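# Insert the peg fully into the box's plate hole

## Task

Push the peg completely down into the hole of the plate lying at the bottom of the open box. It must stay seated there on its own once the robot lets go; a peg that only sits correctly while the gripper still holds it does not count.

## Robot and tools

Robot: two arms, left_arm and right_arm, each with seven joints and a two-finger gripper. Both arms report in one shared frame: origin on the table surface midway between the arms, +x pointing out across the table, +z pointing up, and left_arm sitting toward +y. The arm names do not match left or right in any camera picture. Positions are in metres, orientations are wxyz quaternions, velocities are m/s and rad/s. The printed hand position may be off a little, more so when the arm is stretched far.

Joint order, used in every command and every result list for each arm: wrist pitch, waist, elbow, forearm roll, shoulder, upper arm roll, wrist roll. Shoulder, forearm roll and wrist roll have their sign flipped relative to the URDF, both in what you send and in what comes back. Stated ranges use URDF signs (flip them for those three): waist -6.283..6.283, shoulder -2.059..2.094, upper arm roll -6.283..6.283, elbow -0.192..3.927, forearm roll -6.283..6.283, wrist pitch -1.693..3.142, wrist roll -6.283..6.283 rad. A true end stop may sit up to 0.010 rad from the listed value.

Gripper: fingers extend along the gripper's +z axis and close along its y axis. end_effector_position is the spot between the pads when shut, roughly 2 cm short of the fingertips; closing pushes the tips about 10 mm further along +z.

execute_actions(actions): actions is a list of actions; each action is a list of 1 to 15 rows, each row runs for one 1/30 s step, and a short table repeats its last row to fill 15 steps. Each row is a single flat list of 16 numbers covering both arms, always all 16 even if one arm is idle: left_arm's 7 joint values in the order above, then left opening, then right_arm's 7 joint values, then right opening. All are in [-1, 1]. Joint values are offsets, not poses: each is measured from that arm's joint angles when the current action began (not from the previous row), and 1.0 equals 2.036 rad. For a call's first action the reference is the angles last reported in this scene. The opening is absolute: +1 fully open, -1 fully shut. An empty list just returns state and images. If a row would push a joint more than 0.010 rad beyond its range, that action is rejected for both arms; if the first action is bad or malformed the entire call does nothing. A joint pushed against its real stop is clipped there, and the result may say "joint sent to its limit".

move(target, speed, blocking): target is one 16-number row laid out exactly like a row above (same scale, openings absolute), but the joint offsets are taken from the "Joint positions" of this scene's latest result that listed them. All joints travel so they finish together, so the hand follows a curve. speed is the top rate in rad/s of the joint with the longest way to go, 0.01 to 2, default 0.5; the path lasts 0.5 to 10 s and is cut off at 10 s. Moves ignore obstacles and the other arm. blocking=false returns after 0.5 s while motion continues; until a result shows the move has ended, other moves and action rows are refused, so use wait or stop. The extra "move:" line reports the ending (done, off_target, moving, held, fault), limits=held or limits=none, and each arm's joint furthest from target.

wait(seconds): 0 to 10 s, arms keep their last command; a running move continues. stop(): brakes a running move (needs room; fingers keep going). zoom_image(camera, region): camera is cam_head_left, cam_head_right, cam_left_wrist or cam_right_wrist (all 672x504); region is [x0, y0, x1, y1] in image pixels from the top-left, at most 504x504. finished_scene(scene): ends the current scene given its number; irreversible, and the peg must already be seated and staying there.

Results: the state line gives each gripper's pose and velocities; Joint positions and Joint velocities list each arm's seven joints then the finger pad gap in metres (0.084 open); Joint targets shows what the joints are being driven to now; grip_measured is the current opening on the command scale. Step readings list joint angles at some steps, with HELD marking steps where an arm's part was held back. "joint command not followed" means a clearance check altered that arm's joint targets.

Motion limits: joint targets move at most 3.14 rad/s, stay within 0.623 rad of the measured angle, and are scaled back if they would carry the gripper over 70 mm from where it is; big changes need several actions, and unfinished motion should be recommanded.

Gripping: to hold, keep commanding an opening well below grip_measured; lower squeezes harder (about 24 N per pad max). Sending grip_measured back still presses lightly on parts up to about 6 cm wide.

Avoid: dropping or knocking anything off the table, letting the arms collide or press each other, fast or hard contacts (a target far past a contact pushes hard), and torque overloads (limits N m: waist 47, shoulder 47, upper arm roll 28.2, elbow 28.2, forearm roll 28.2, wrist pitch 18.8, wrist roll 18.8, including held weight), which stop the arm for 10 s. Long holding under load heats motors: MOTOR HOT warns at 65 °C, and at 80 °C an OVER-TEMPERATURE FAULT brakes the arm. Brief external tugs on a held part or pushes on loose objects may happen.

Each tool is called after "Emit:" in YAML: its name, and indented under it one key for each argument.

## Session

Emit:
execute_actions:
  actions: []

Scene clock: 0.00 s.
left_arm: end_effector_position=(+0.6441, +0.4979, +0.3139) grip_measured=+1.00 end_effector_quat_wxyz=(+0.627, -0.641, +0.403, -0.184) end_effector_velocity=(-0.000, +0.000, +0.000) end_effector_angular_velocity=(-0.000, -0.000, +0.001) | right_arm: end_effector_position=(+0.5465, -0.6219, +0.3614) grip_measured=+1.00 end_effector_quat_wxyz=(+0.314, +0.465, -0.446, +0.697) end_effector_velocity=(+0.000, -0.000, -0.002) end_effector_angular_velocity=(+0.002, +0.002, +0.000)
Joint names: [wrist pitch, waist, elbow, forearm roll, shoulder, upper arm roll, wrist roll]
Joint positions: left_arm=[ 0.729  0.046  1.216 -2.122 -0.256 -0.036  0.505  0.084] | right_arm=[ 1.559 -0.984  1.172  2.244 -0.46   0.904 -2.57   0.084]
Joint velocities: left_arm=[ 0.     0.001  0.    -0.    -0.     0.     0.    -0.   ] | right_arm=[-0.    -0.    -0.     0.    -0.003 -0.    -0.     0.   ]
Joint targets: left_arm=[0.729 0.046 1.216 -2.122 -0.256 -0.036 0.505] | right_arm=[1.559 -0.984 1.172 2.244 -0.460 0.904 -2.570]

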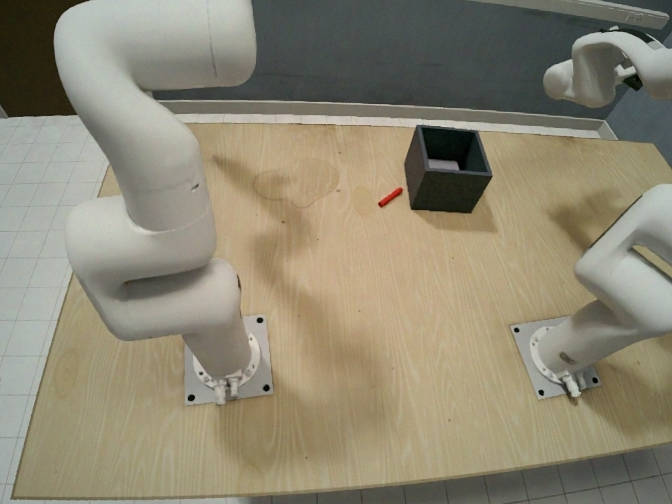

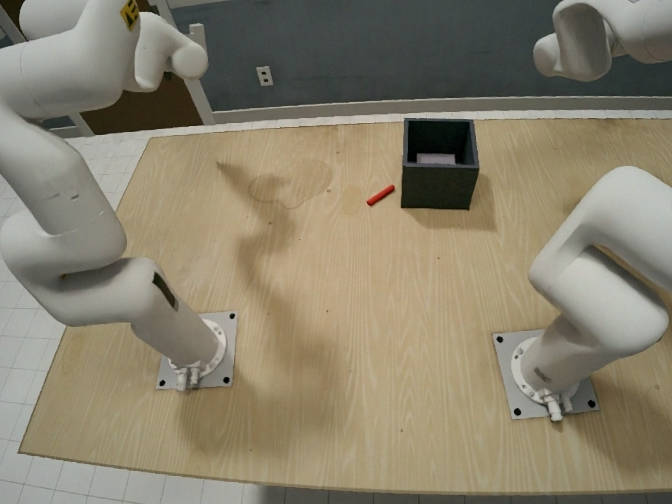

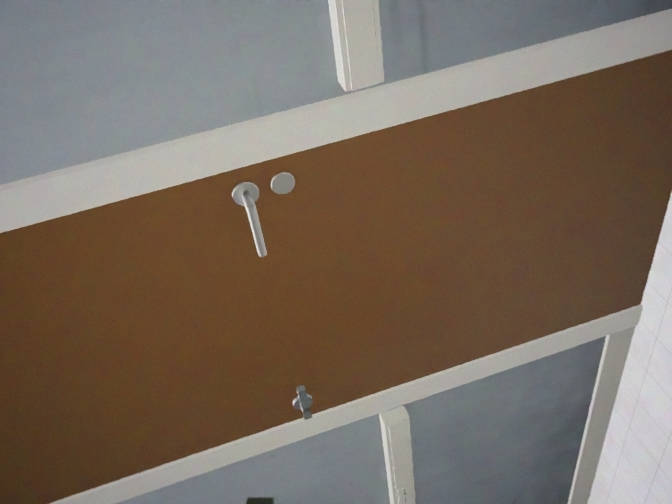

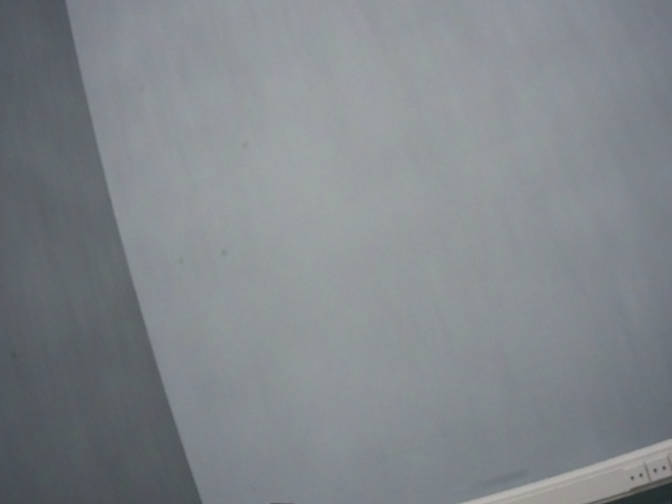

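Emit:
move:
  target: [0.064,0,0.024,0.521,0,0.0177,0.6176,0.2,-0.0196,0.1638,0.2294,-0.551,0.1672,-0.222,0.2773,0]
  speed: 1

Emit:
move:
  target: [0.064,-0.4514,0,0.521,-0.0093,0,0.6176,0.2,0,0.1638,0,-0.551,0,-0.222,0.2773,0]
  speed: 1

Scene clock: 12.53 s.
left_arm: end_effector_position=(+0.5630, +0.5380, +0.2435) grip_measured=+0.19 end_effector_quat_wxyz=(-0.236, +0.742, +0.529, +0.338) end_effector_velocity=(+0.000, -0.000, +0.001) end_effector_angular_velocity=(-0.003, -0.005, +0.004) | right_arm: end_effector_position=(+0.4328, -0.6417, +0.4936) grip_measured=-0.01 end_effector_quat_wxyz=(-0.294, -0.442, +0.738, -0.417) end_effector_velocity=(-0.001, -0.000, +0.001) end_effector_angular_velocity=(+0.001, -0.001, -0.001)
Joint names: [wrist pitch, waist, elbow, forearm roll, shoulder, upper arm roll, wrist roll]
Joint positions: left_arm=[ 0.859  0.046  1.264 -1.062 -0.256  0.     1.762  0.052] | right_arm=[ 1.519 -0.651  1.639  1.123 -0.12   0.452 -2.006  0.044]
Joint velocities: left_arm=[-0.    -0.     0.     0.003  0.001  0.     0.004 -0.   ] | right_arm=[ 0.    -0.     0.002 -0.002  0.001 -0.001  0.002 -0.   ]
Joint targets: left_arm=[0.860 0.046 1.264 -1.061 -0.256 0.000 1.762] | right_arm=[1.519 -0.651 1.639 1.123 -0.120 0.452 -2.006]
move: done; limits=none; left_arm: farthest joint: the waist, 0.000 radians from its target (0.000 radians at the start); right_arm: farthest joint: the shoulder, 0.001 radians from its target (0.341 radians at the start)

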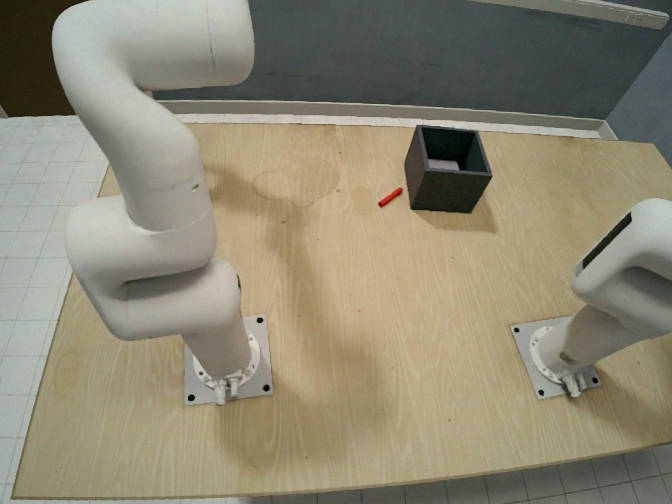

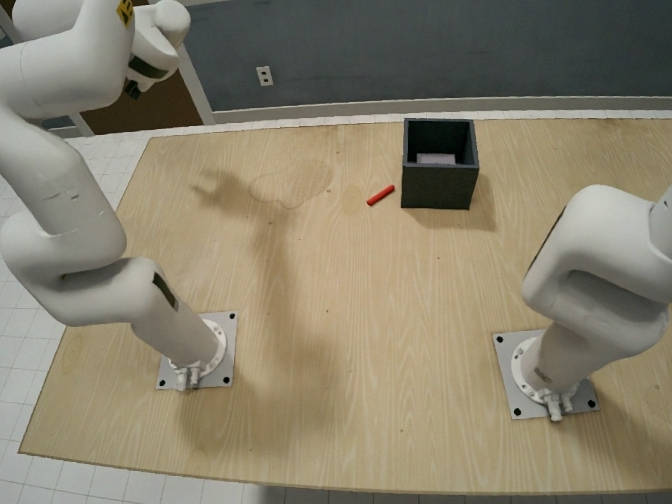

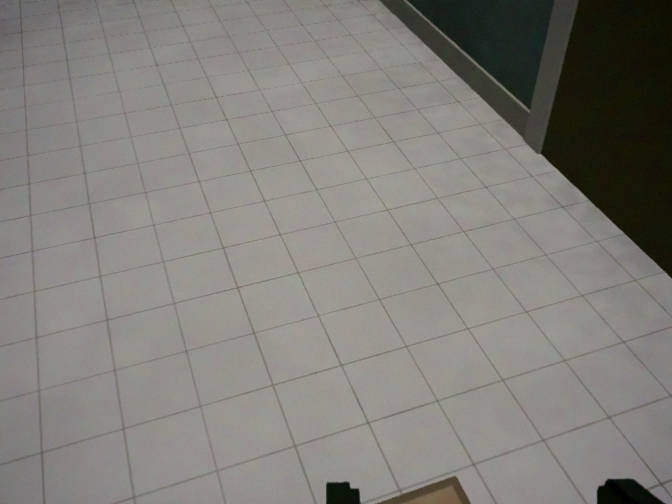

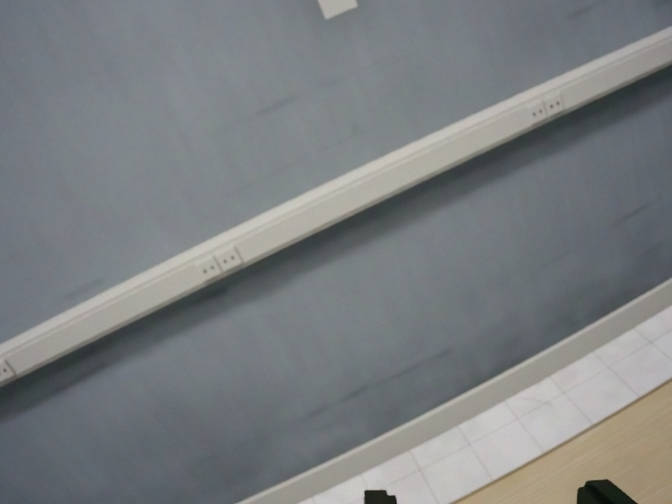

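Scene clock: 14.73 s.
left_arm: end_effector_position=(+0.3657, -0.0456, +0.1597) grip_measured=+0.19 end_effector_quat_wxyz=(-0.000, +0.431, +0.902, +0.001) end_effector_velocity=(-0.002, -0.002, +0.000) end_effector_angular_velocity=(-0.001, +0.001, +0.001) | right_arm: end_effector_position=(+0.4446, -0.4659, +0.3594) grip_measured=-0.01 end_effector_quat_wxyz=(-0.001, -0.672, +0.741, +0.000) end_effector_velocity=(+0.000, +0.001, -0.000) end_effector_angular_velocity=(+0.001, +0.000, +0.001)
Joint names: [wrist pitch, waist, elbow, forearm roll, shoulder, upper arm roll, wrist roll]
Joint positions: left_arm=[ 0.99  -0.872  1.264 -0.001 -0.275  0.     3.019  0.052] | right_arm=[ 1.519 -0.318  1.639  0.001 -0.12  -0.    -1.441  0.044]
Joint velocities: left_arm=[ 0.    -0.003 -0.     0.001  0.    -0.001  0.003  0.   ] | right_arm=[-0.     0.001 -0.    -0.001 -0.    -0.    -0.    -0.   ]
Joint targets: left_arm=[0.990 -0.873 1.264 -0.001 -0.275 0.000 3.019] | right_arm=[1.519 -0.318 1.639 0.001 -0.120 -0.000 -1.441]
move: done; limits=none; left_arm: farthest joint: the waist, 0.001 radians from its target (0.919 radians at the start); right_arm: farthest joint: the waist, 0.000 radians from its target (0.333 radians at the start)

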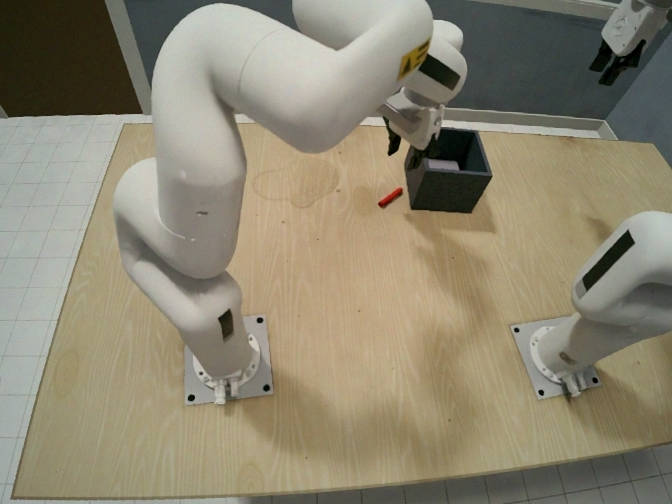

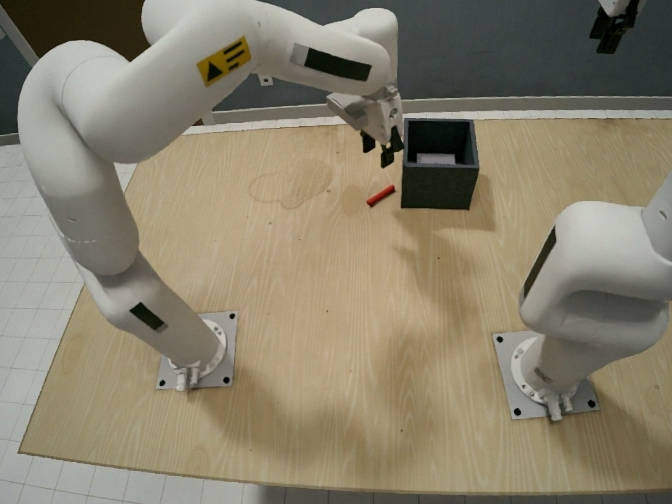

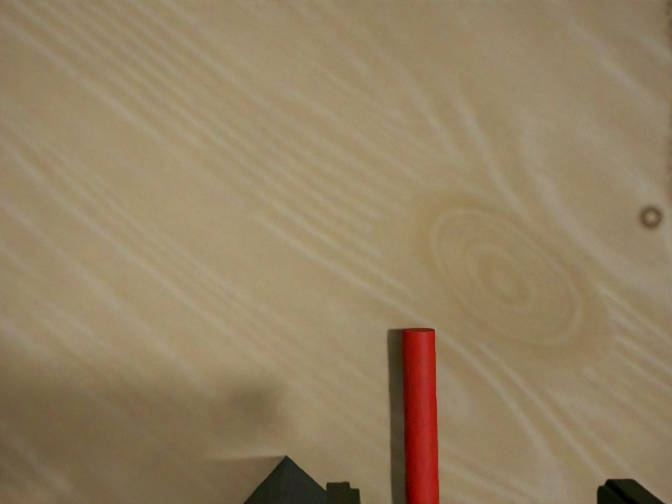

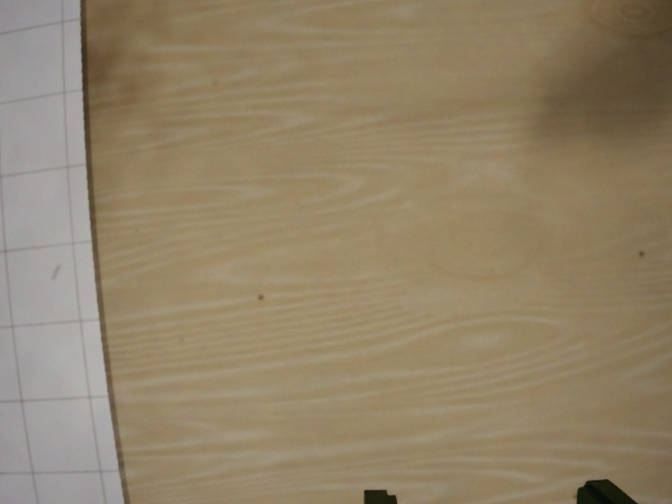

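Emit:
move:
  target: [-0.1707,0.0043,-0.0606,0,-0.1096,0,0.008,0,0,0,0,0,0,0,0,0]
  speed: 0.2

Emit:
move:
  target: [0,0,0,0,0,0,0,-1,0,0,0,0,0,0,0,0]

Emit:
move:
  target: [0.1,0,0,0,0.2,0,0.0523,-1,0,0,0,0,0,0,0,0]

Scene clock: 22.63 s.
left_arm: end_effector_position=(+0.3652, -0.0389, +0.0203) grip_measured=-0.01 end_effector_quat_wxyz=(+0.001, +0.420, +0.907, +0.000) end_effector_velocity=(-0.001, +0.001, -0.002) end_effector_angular_velocity=(+0.002, +0.002, +0.001) | right_arm: end_effector_position=(+0.4446, -0.4659, +0.3594) grip_measured=-0.01 end_effector_quat_wxyz=(-0.001, -0.672, +0.741, +0.000) end_effector_velocity=(-0.000, -0.000, +0.000) end_effector_angular_velocity=(+0.000, +0.000, -0.001)
Joint names: [wrist pitch, waist, elbow, forearm roll, shoulder, upper arm roll, wrist roll]
Joint positions: left_arm=[ 0.642 -0.864  1.141 -0.001 -0.498  0.     3.035  0.044] | right_arm=[ 1.519 -0.318  1.639  0.001 -0.12  -0.    -1.441  0.044]
Joint velocities: left_arm=[-0.002 -0.    -0.002  0.    -0.002  0.     0.001 -0.   ] | right_arm=[ 0.001 -0.001  0.    -0.     0.001 -0.     0.     0.   ]
Joint targets: left_arm=[0.642 -0.864 1.141 -0.001 -0.499 0.000 3.035] | right_arm=[1.519 -0.318 1.639 0.001 -0.120 -0.000 -1.441]
move: done; limits=none; left_arm: farthest joint: the elbow, 0.001 radians from its target (0.124 radians at the start); right_arm: farthest joint: the waist, 0.000 radians from its target (0.000 radians at the start)

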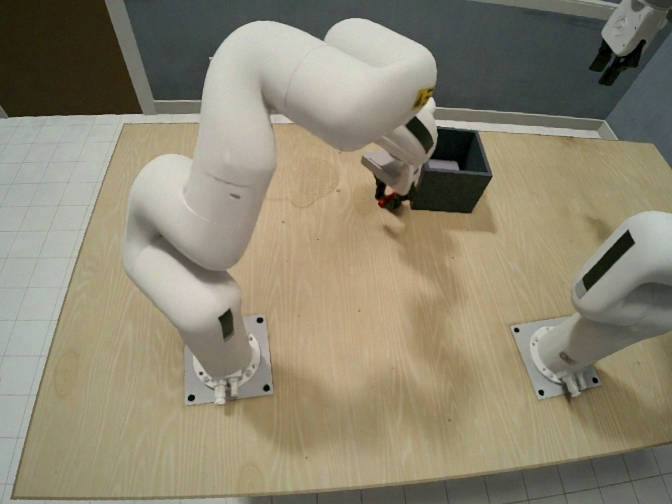

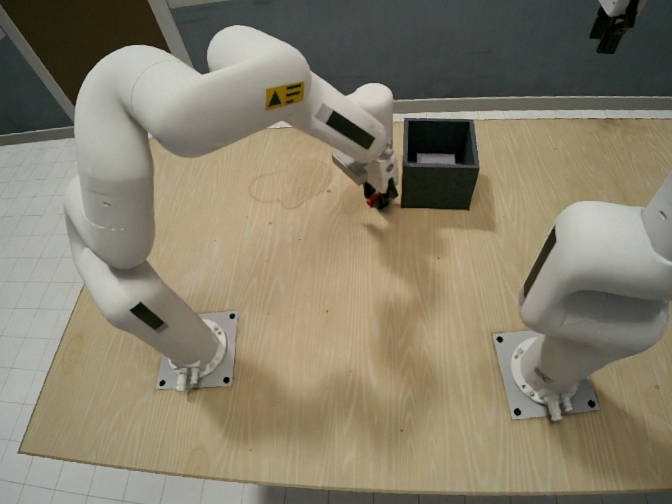

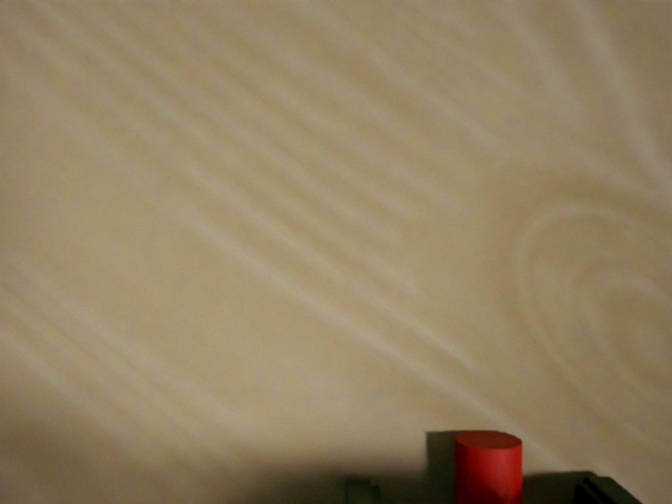

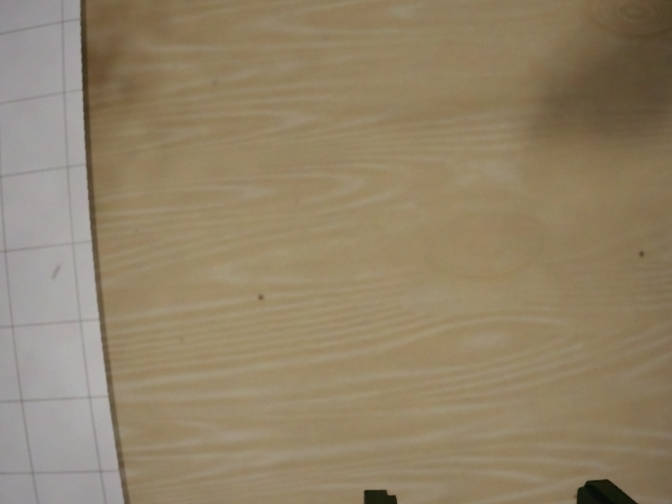

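Scene clock: 23.13 s.
left_arm: end_effector_position=(+0.3654, -0.0392, +0.0208) grip_measured=-0.70 end_effector_quat_wxyz=(+0.001, +0.420, +0.907, +0.000) end_effector_velocity=(-0.000, +0.000, -0.001) end_effector_angular_velocity=(+0.001, +0.001, -0.002) | right_arm: end_effector_position=(+0.4446, -0.4659, +0.3594) grip_measured=-0.01 end_effector_quat_wxyz=(-0.001, -0.672, +0.741, +0.000) end_effector_velocity=(+0.000, -0.000, -0.000) end_effector_angular_velocity=(-0.000, -0.000, -0.001)
Joint names: [wrist pitch, waist, elbow, forearm roll, shoulder, upper arm roll, wrist roll]
Joint positions: left_arm=[ 0.642 -0.864  1.142 -0.001 -0.498  0.     3.035  0.013] | right_arm=[ 1.519 -0.318  1.639  0.001 -0.12  -0.    -1.441  0.044]
Joint velocities: left_arm=[-0.    -0.001 -0.    -0.001 -0.001  0.    -0.001  0.   ] | right_arm=[-0.    -0.     0.     0.    -0.001 -0.    -0.001 -0.   ]
Joint targets: left_arm=[0.642 -0.864 1.141 -0.001 -0.498 0.000 3.035] | right_arm=[1.519 -0.318 1.639 0.001 -0.120 -0.000 -1.441]
move: done; limits=none; left_arm: farthest joint: the elbow, 0.001 radians from its target (0.000 radians at the start); right_arm: farthest joint: the waist, 0.000 radians from its target (0.000 radians at the start)

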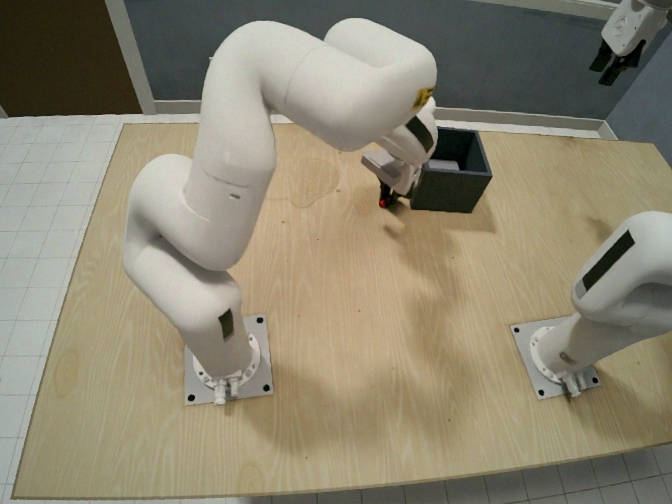

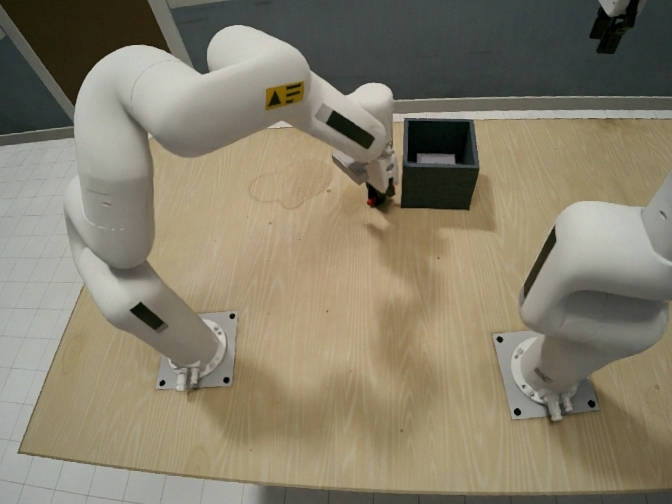

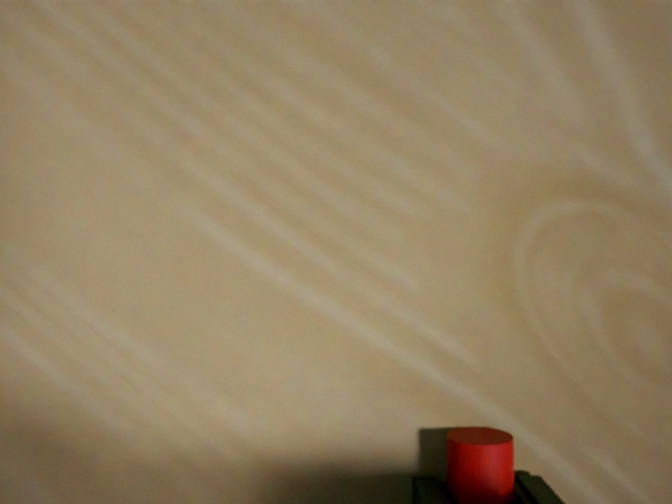

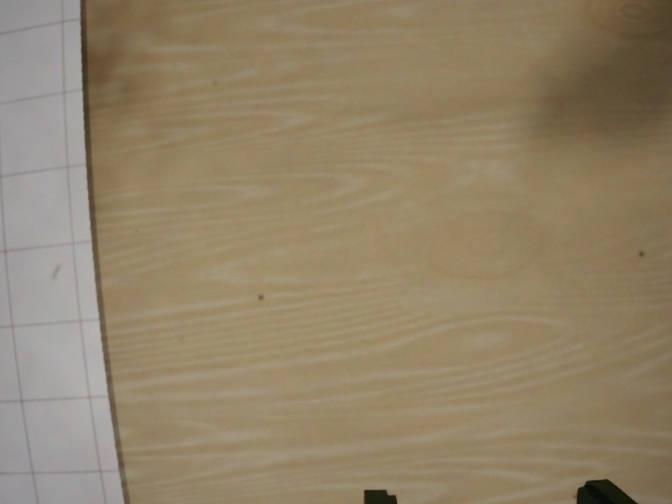

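Scene clock: 24.63 s.
left_arm: end_effector_position=(+0.3728, -0.0461, +0.2204) grip_measured=-0.70 end_effector_quat_wxyz=(+0.095, +0.369, +0.924, -0.037) end_effector_velocity=(+0.000, +0.000, +0.002) end_effector_angular_velocity=(-0.003, -0.002, +0.003) | right_arm: end_effector_position=(+0.4446, -0.4659, +0.3594) grip_measured=-0.01 end_effector_quat_wxyz=(-0.001, -0.672, +0.741, +0.000) end_effector_velocity=(+0.000, +0.000, +0.000) end_effector_angular_velocity=(-0.000, -0.001, +0.002)
Joint names: [wrist pitch, waist, elbow, forearm roll, shoulder, upper arm roll, wrist roll]
Joint positions: left_arm=[ 0.846 -0.864  1.142 -0.001 -0.091  0.     3.142  0.013] | right_arm=[ 1.519 -0.318  1.639  0.001 -0.12  -0.    -1.441  0.044]
Joint velocities: left_arm=[ 0.001  0.001  0.001  0.     0.004  0.     0.002 -0.   ] | right_arm=[-0.     0.001  0.    -0.     0.    -0.     0.001 -0.   ]
Joint targets: left_arm=[0.846 -0.864 1.142 -0.001 -0.090 0.000 3.142] | right_arm=[1.519 -0.318 1.639 0.001 -0.120 -0.000 -1.441]
move: done; limits=none; left_arm: farthest joint: the waist, 0.000 radians from its target (0.000 radians at the start); right_arm: farthest joint: the waist, 0.000 radians from its target (0.000 radians at the start)

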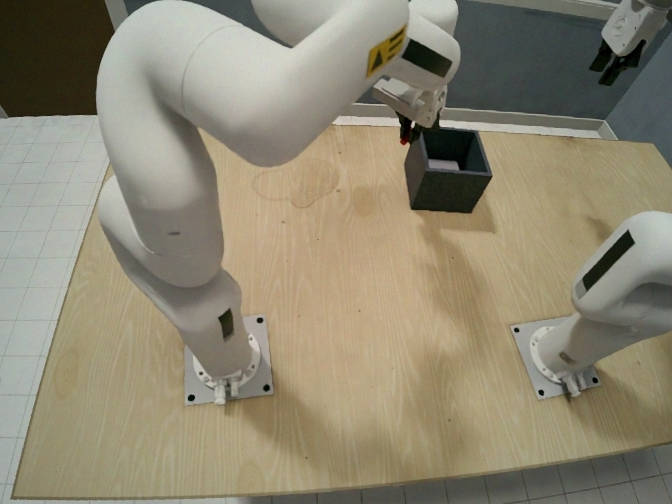

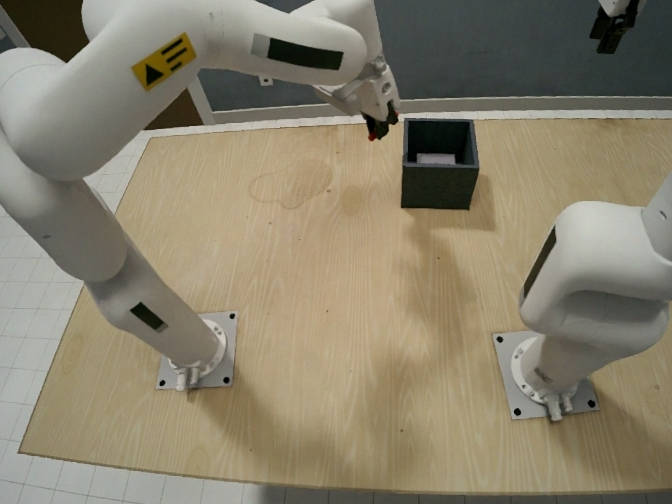

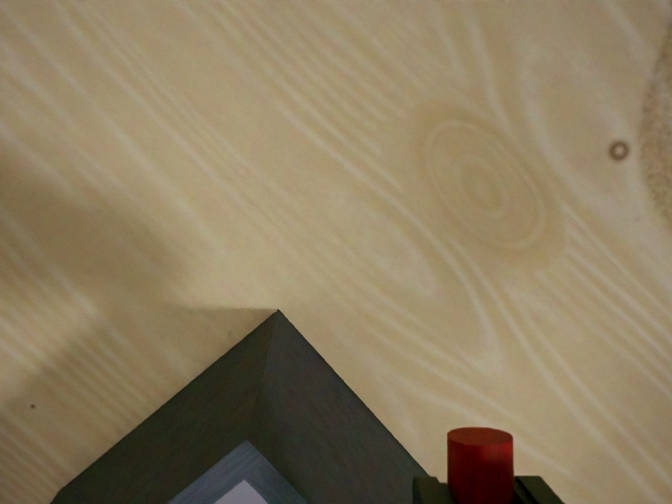

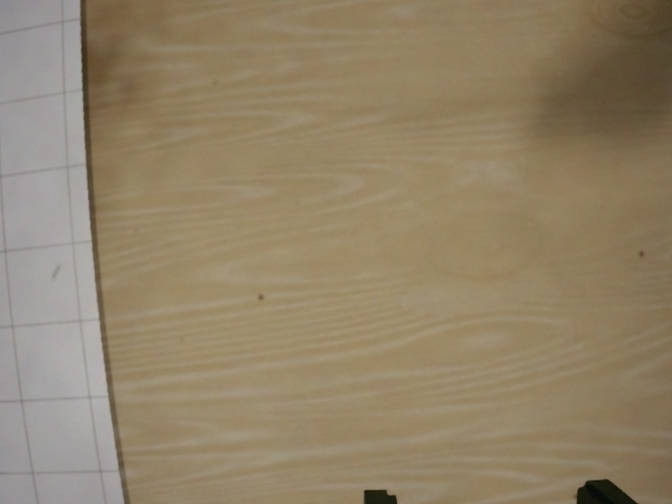

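Emit:
move:
  target: [-0.5936,-0.0074,-0.14,0,0,0,0,-1,0,0,0,0,0,0,0,0]
  speed: 0.6

Emit:
move:
  target: [-0.5936,0,-0.2043,0,-0.172,0,0,-1,0,0.2,0,0,0,0,0,0]
  speed: 0.6

Emit:
move:
  target: [0,0,0,0,0,0,0,-1,0,0.241,0,0,0,0,0,0]

Scene clock: 31.43 s.
left_arm: end_effector_position=(+0.4324, -0.1165, +0.3219) grip_measured=-0.70 end_effector_quat_wxyz=(+0.495, +0.320, +0.782, -0.202) end_effector_velocity=(+0.000, +0.000, +0.000) end_effector_angular_velocity=(-0.002, -0.001, +0.000) | right_arm: end_effector_position=(+0.4446, -0.4659, +0.3594) grip_measured=-0.01 end_effector_quat_wxyz=(-0.001, -0.672, +0.741, +0.000) end_effector_velocity=(-0.000, -0.001, +0.001) end_effector_angular_velocity=(-0.001, -0.002, -0.001)
Joint names: [wrist pitch, waist, elbow, forearm roll, shoulder, upper arm roll, wrist roll]
Joint positions: left_arm=[-0.362 -0.879  0.857 -0.001 -0.091  0.     3.142  0.013] | right_arm=[ 1.519 -0.318  1.639  0.001 -0.12  -0.    -1.441  0.044]
Joint velocities: left_arm=[-0.002  0.    -0.    -0.    -0.     0.     0.001 -0.   ] | right_arm=[-0.    -0.001  0.     0.     0.001 -0.     0.     0.   ]
Joint targets: left_arm=[-0.363 -0.879 0.857 -0.001 -0.091 0.000 3.142] | right_arm=[1.519 -0.318 1.639 0.001 -0.120 -0.000 -1.441]
move: done; limits=none; left_arm: farthest joint: the waist, 0.000 radians from its target (0.015 radians at the start); right_arm: farthest joint: the waist, 0.000 radians from its target (0.000 radians at the start)

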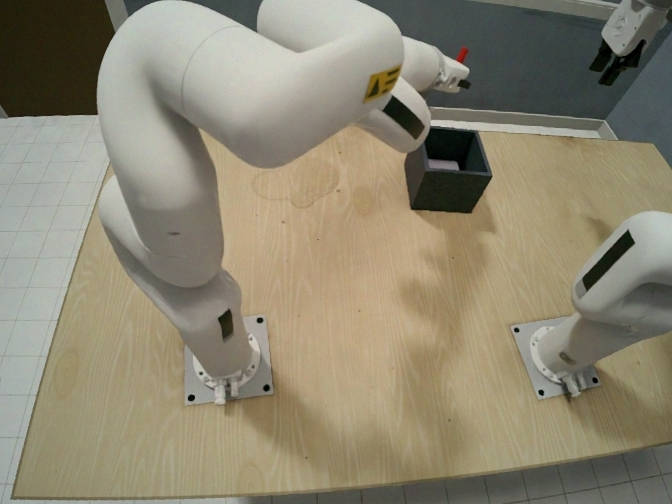

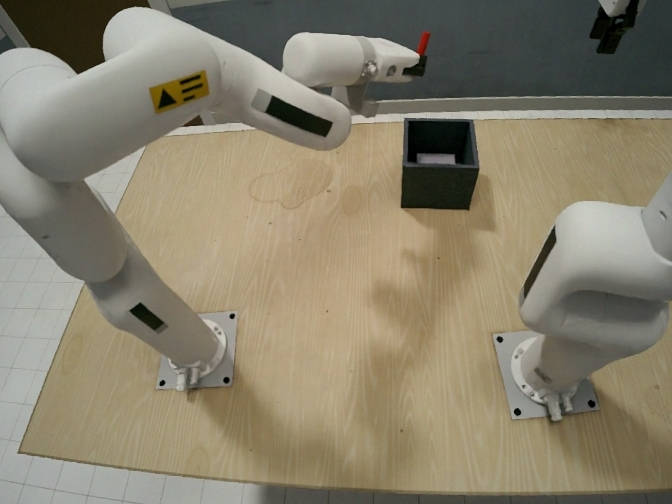

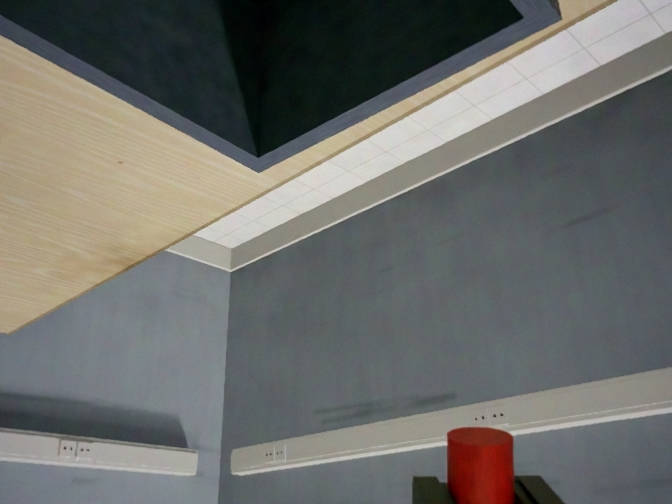

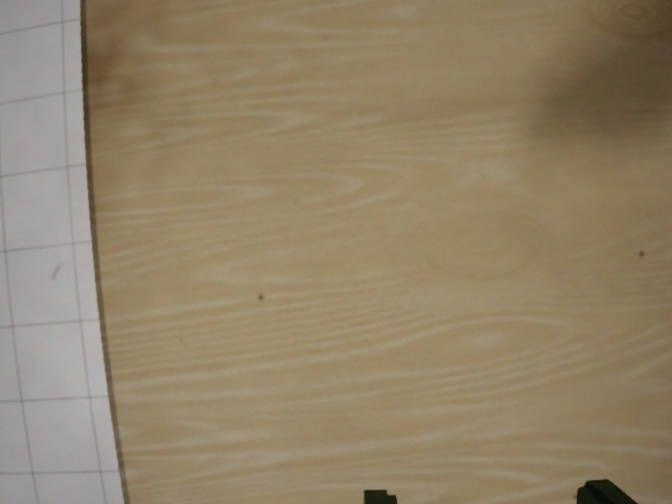

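Scene clock: 34.13 s.
left_arm: end_effector_position=(+0.3391, -0.0253, +0.2431) grip_measured=-0.70 end_effector_quat_wxyz=(+0.654, +0.268, +0.655, -0.268) end_effector_velocity=(-0.000, +0.001, -0.001) end_effector_angular_velocity=(+0.000, +0.000, +0.001) | right_arm: end_effector_position=(+0.4498, -0.2603, +0.3594) grip_measured=-0.01 end_effector_quat_wxyz=(+0.001, +0.807, -0.590, +0.000) end_effector_velocity=(+0.000, +0.001, +0.001) end_effector_angular_velocity=(+0.001, -0.003, +0.002)
Joint names: [wrist pitch, waist, elbow, forearm roll, shoulder, upper arm roll, wrist roll]
Joint positions: left_arm=[-1.57  -0.879  0.441 -0.001 -0.441  0.     3.142  0.013] | right_arm=[ 1.519  0.089  1.639  0.001 -0.12  -0.    -1.441  0.044]
Joint velocities: left_arm=[-0.002  0.    -0.001  0.    -0.002 -0.     0.     0.   ] | right_arm=[-0.001  0.001  0.001 -0.     0.001  0.001  0.    -0.   ]
Joint targets: left_arm=[-1.571 -0.879 0.441 -0.001 -0.441 0.000 3.142] | right_arm=[1.519 0.090 1.639 0.001 -0.120 -0.000 -1.441]
move: done; limits=none; left_arm: farthest joint: the waist, 0.000 radians from its target (0.000 radians at the start); right_arm: farthest joint: the waist, 0.000 radians from its target (0.407 radians at the start)

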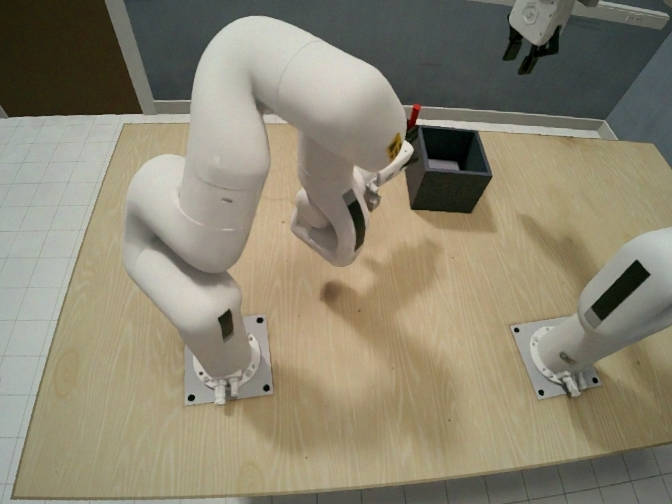

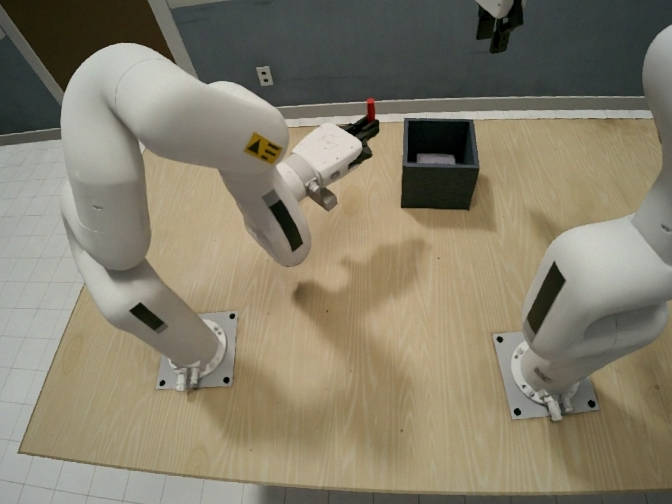

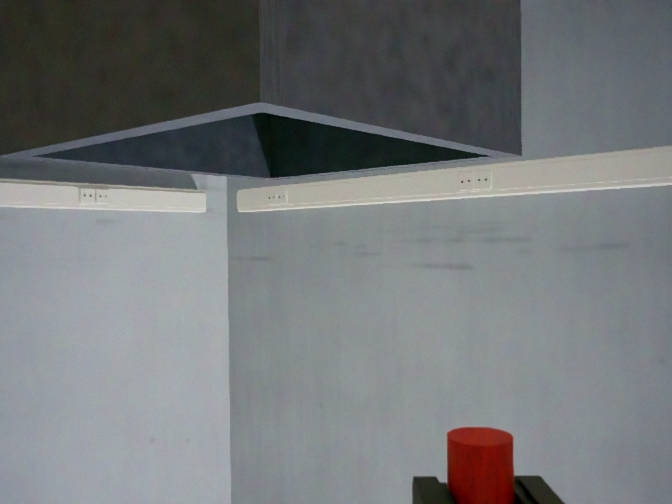

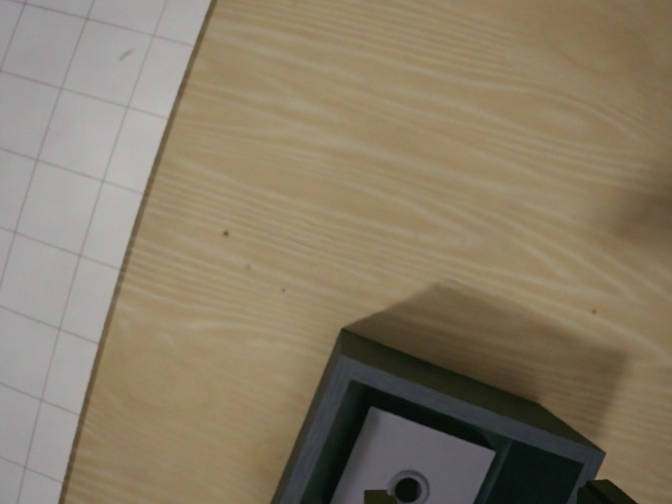

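Scene clock: 35.80 s.
left_arm: end_effector_position=(+0.3391, -0.0253, +0.2431) grip_measured=-0.70 end_effector_quat_wxyz=(+0.654, +0.268, +0.655, -0.268) end_effector_velocity=(+0.000, +0.000, -0.000) end_effector_angular_velocity=(+0.001, +0.001, +0.001) | right_arm: end_effector_position=(+0.3484, -0.0352, +0.3594) grip_measured=-0.01 end_effector_quat_wxyz=(+0.001, +0.926, -0.377, +0.000) end_effector_velocity=(-0.001, +0.001, -0.000) end_effector_angular_velocity=(-0.001, +0.002, +0.002)
Joint names: [wrist pitch, waist, elbow, forearm roll, shoulder, upper arm roll, wrist roll]
Joint positions: left_arm=[-1.57  -0.879  0.441 -0.001 -0.441  0.     3.142  0.013] | right_arm=[ 1.519  0.579  1.639  0.001 -0.12  -0.    -1.441  0.044]
Joint velocities: left_arm=[ 0.     0.    -0.     0.001 -0.    -0.    -0.    -0.   ] | right_arm=[ 0.002  0.002  0.001 -0.    -0.001  0.001 -0.001 -0.   ]
Joint targets: left_arm=[-1.570 -0.879 0.441 -0.001 -0.441 0.000 3.142] | right_arm=[1.519 0.580 1.639 0.001 -0.120 -0.000 -1.441]
move: done; limits=none; left_arm: farthest joint: the waist, 0.000 radians from its target (0.000 radians at the start); right_arm: farthest joint: the waist, 0.000 radians from its target (0.490 radians at the start)

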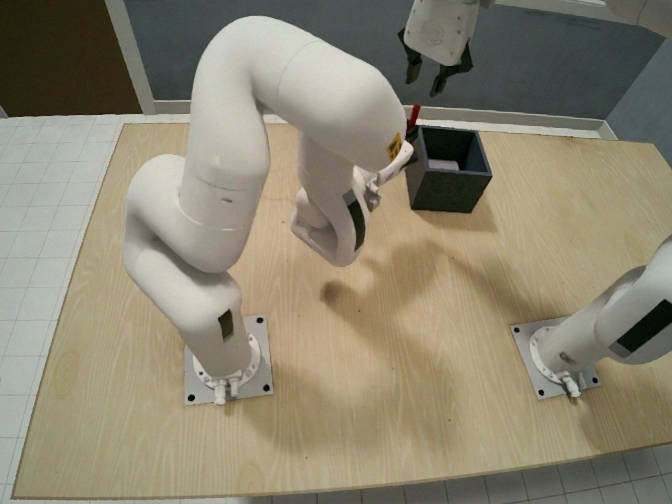

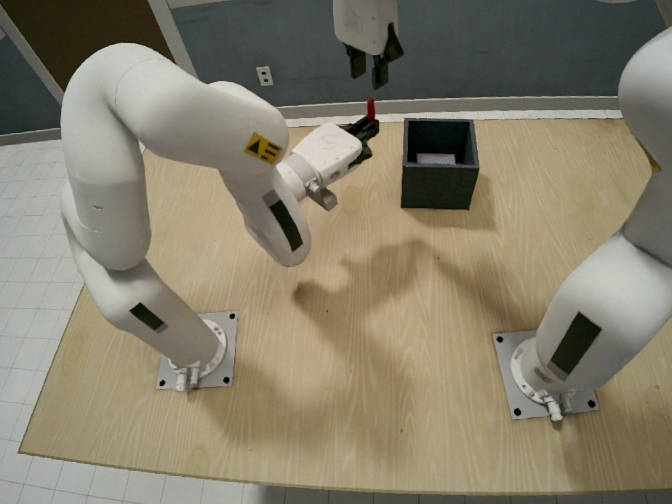

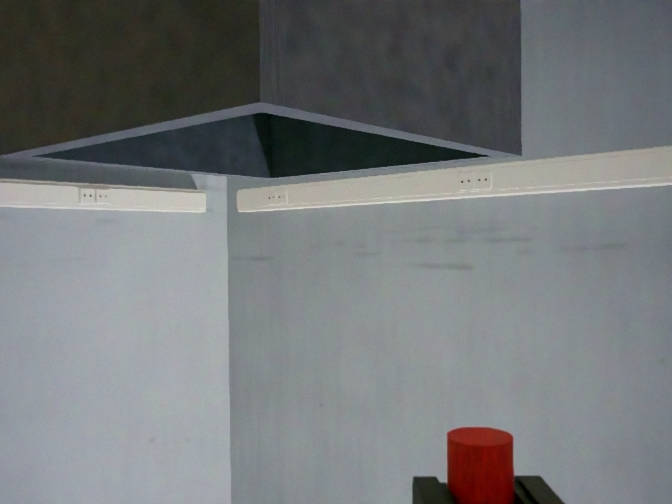

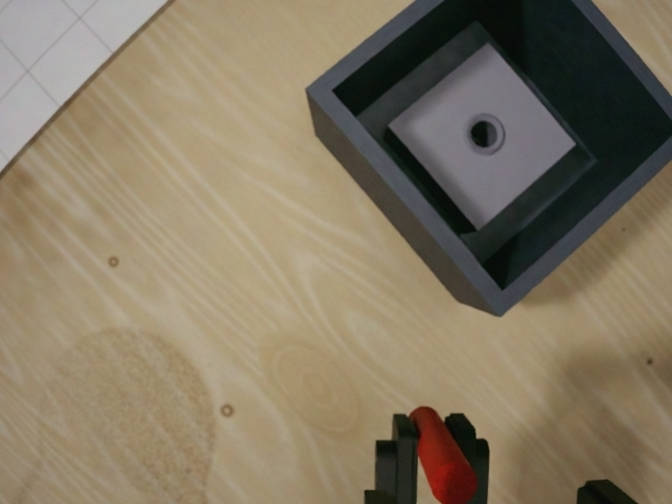

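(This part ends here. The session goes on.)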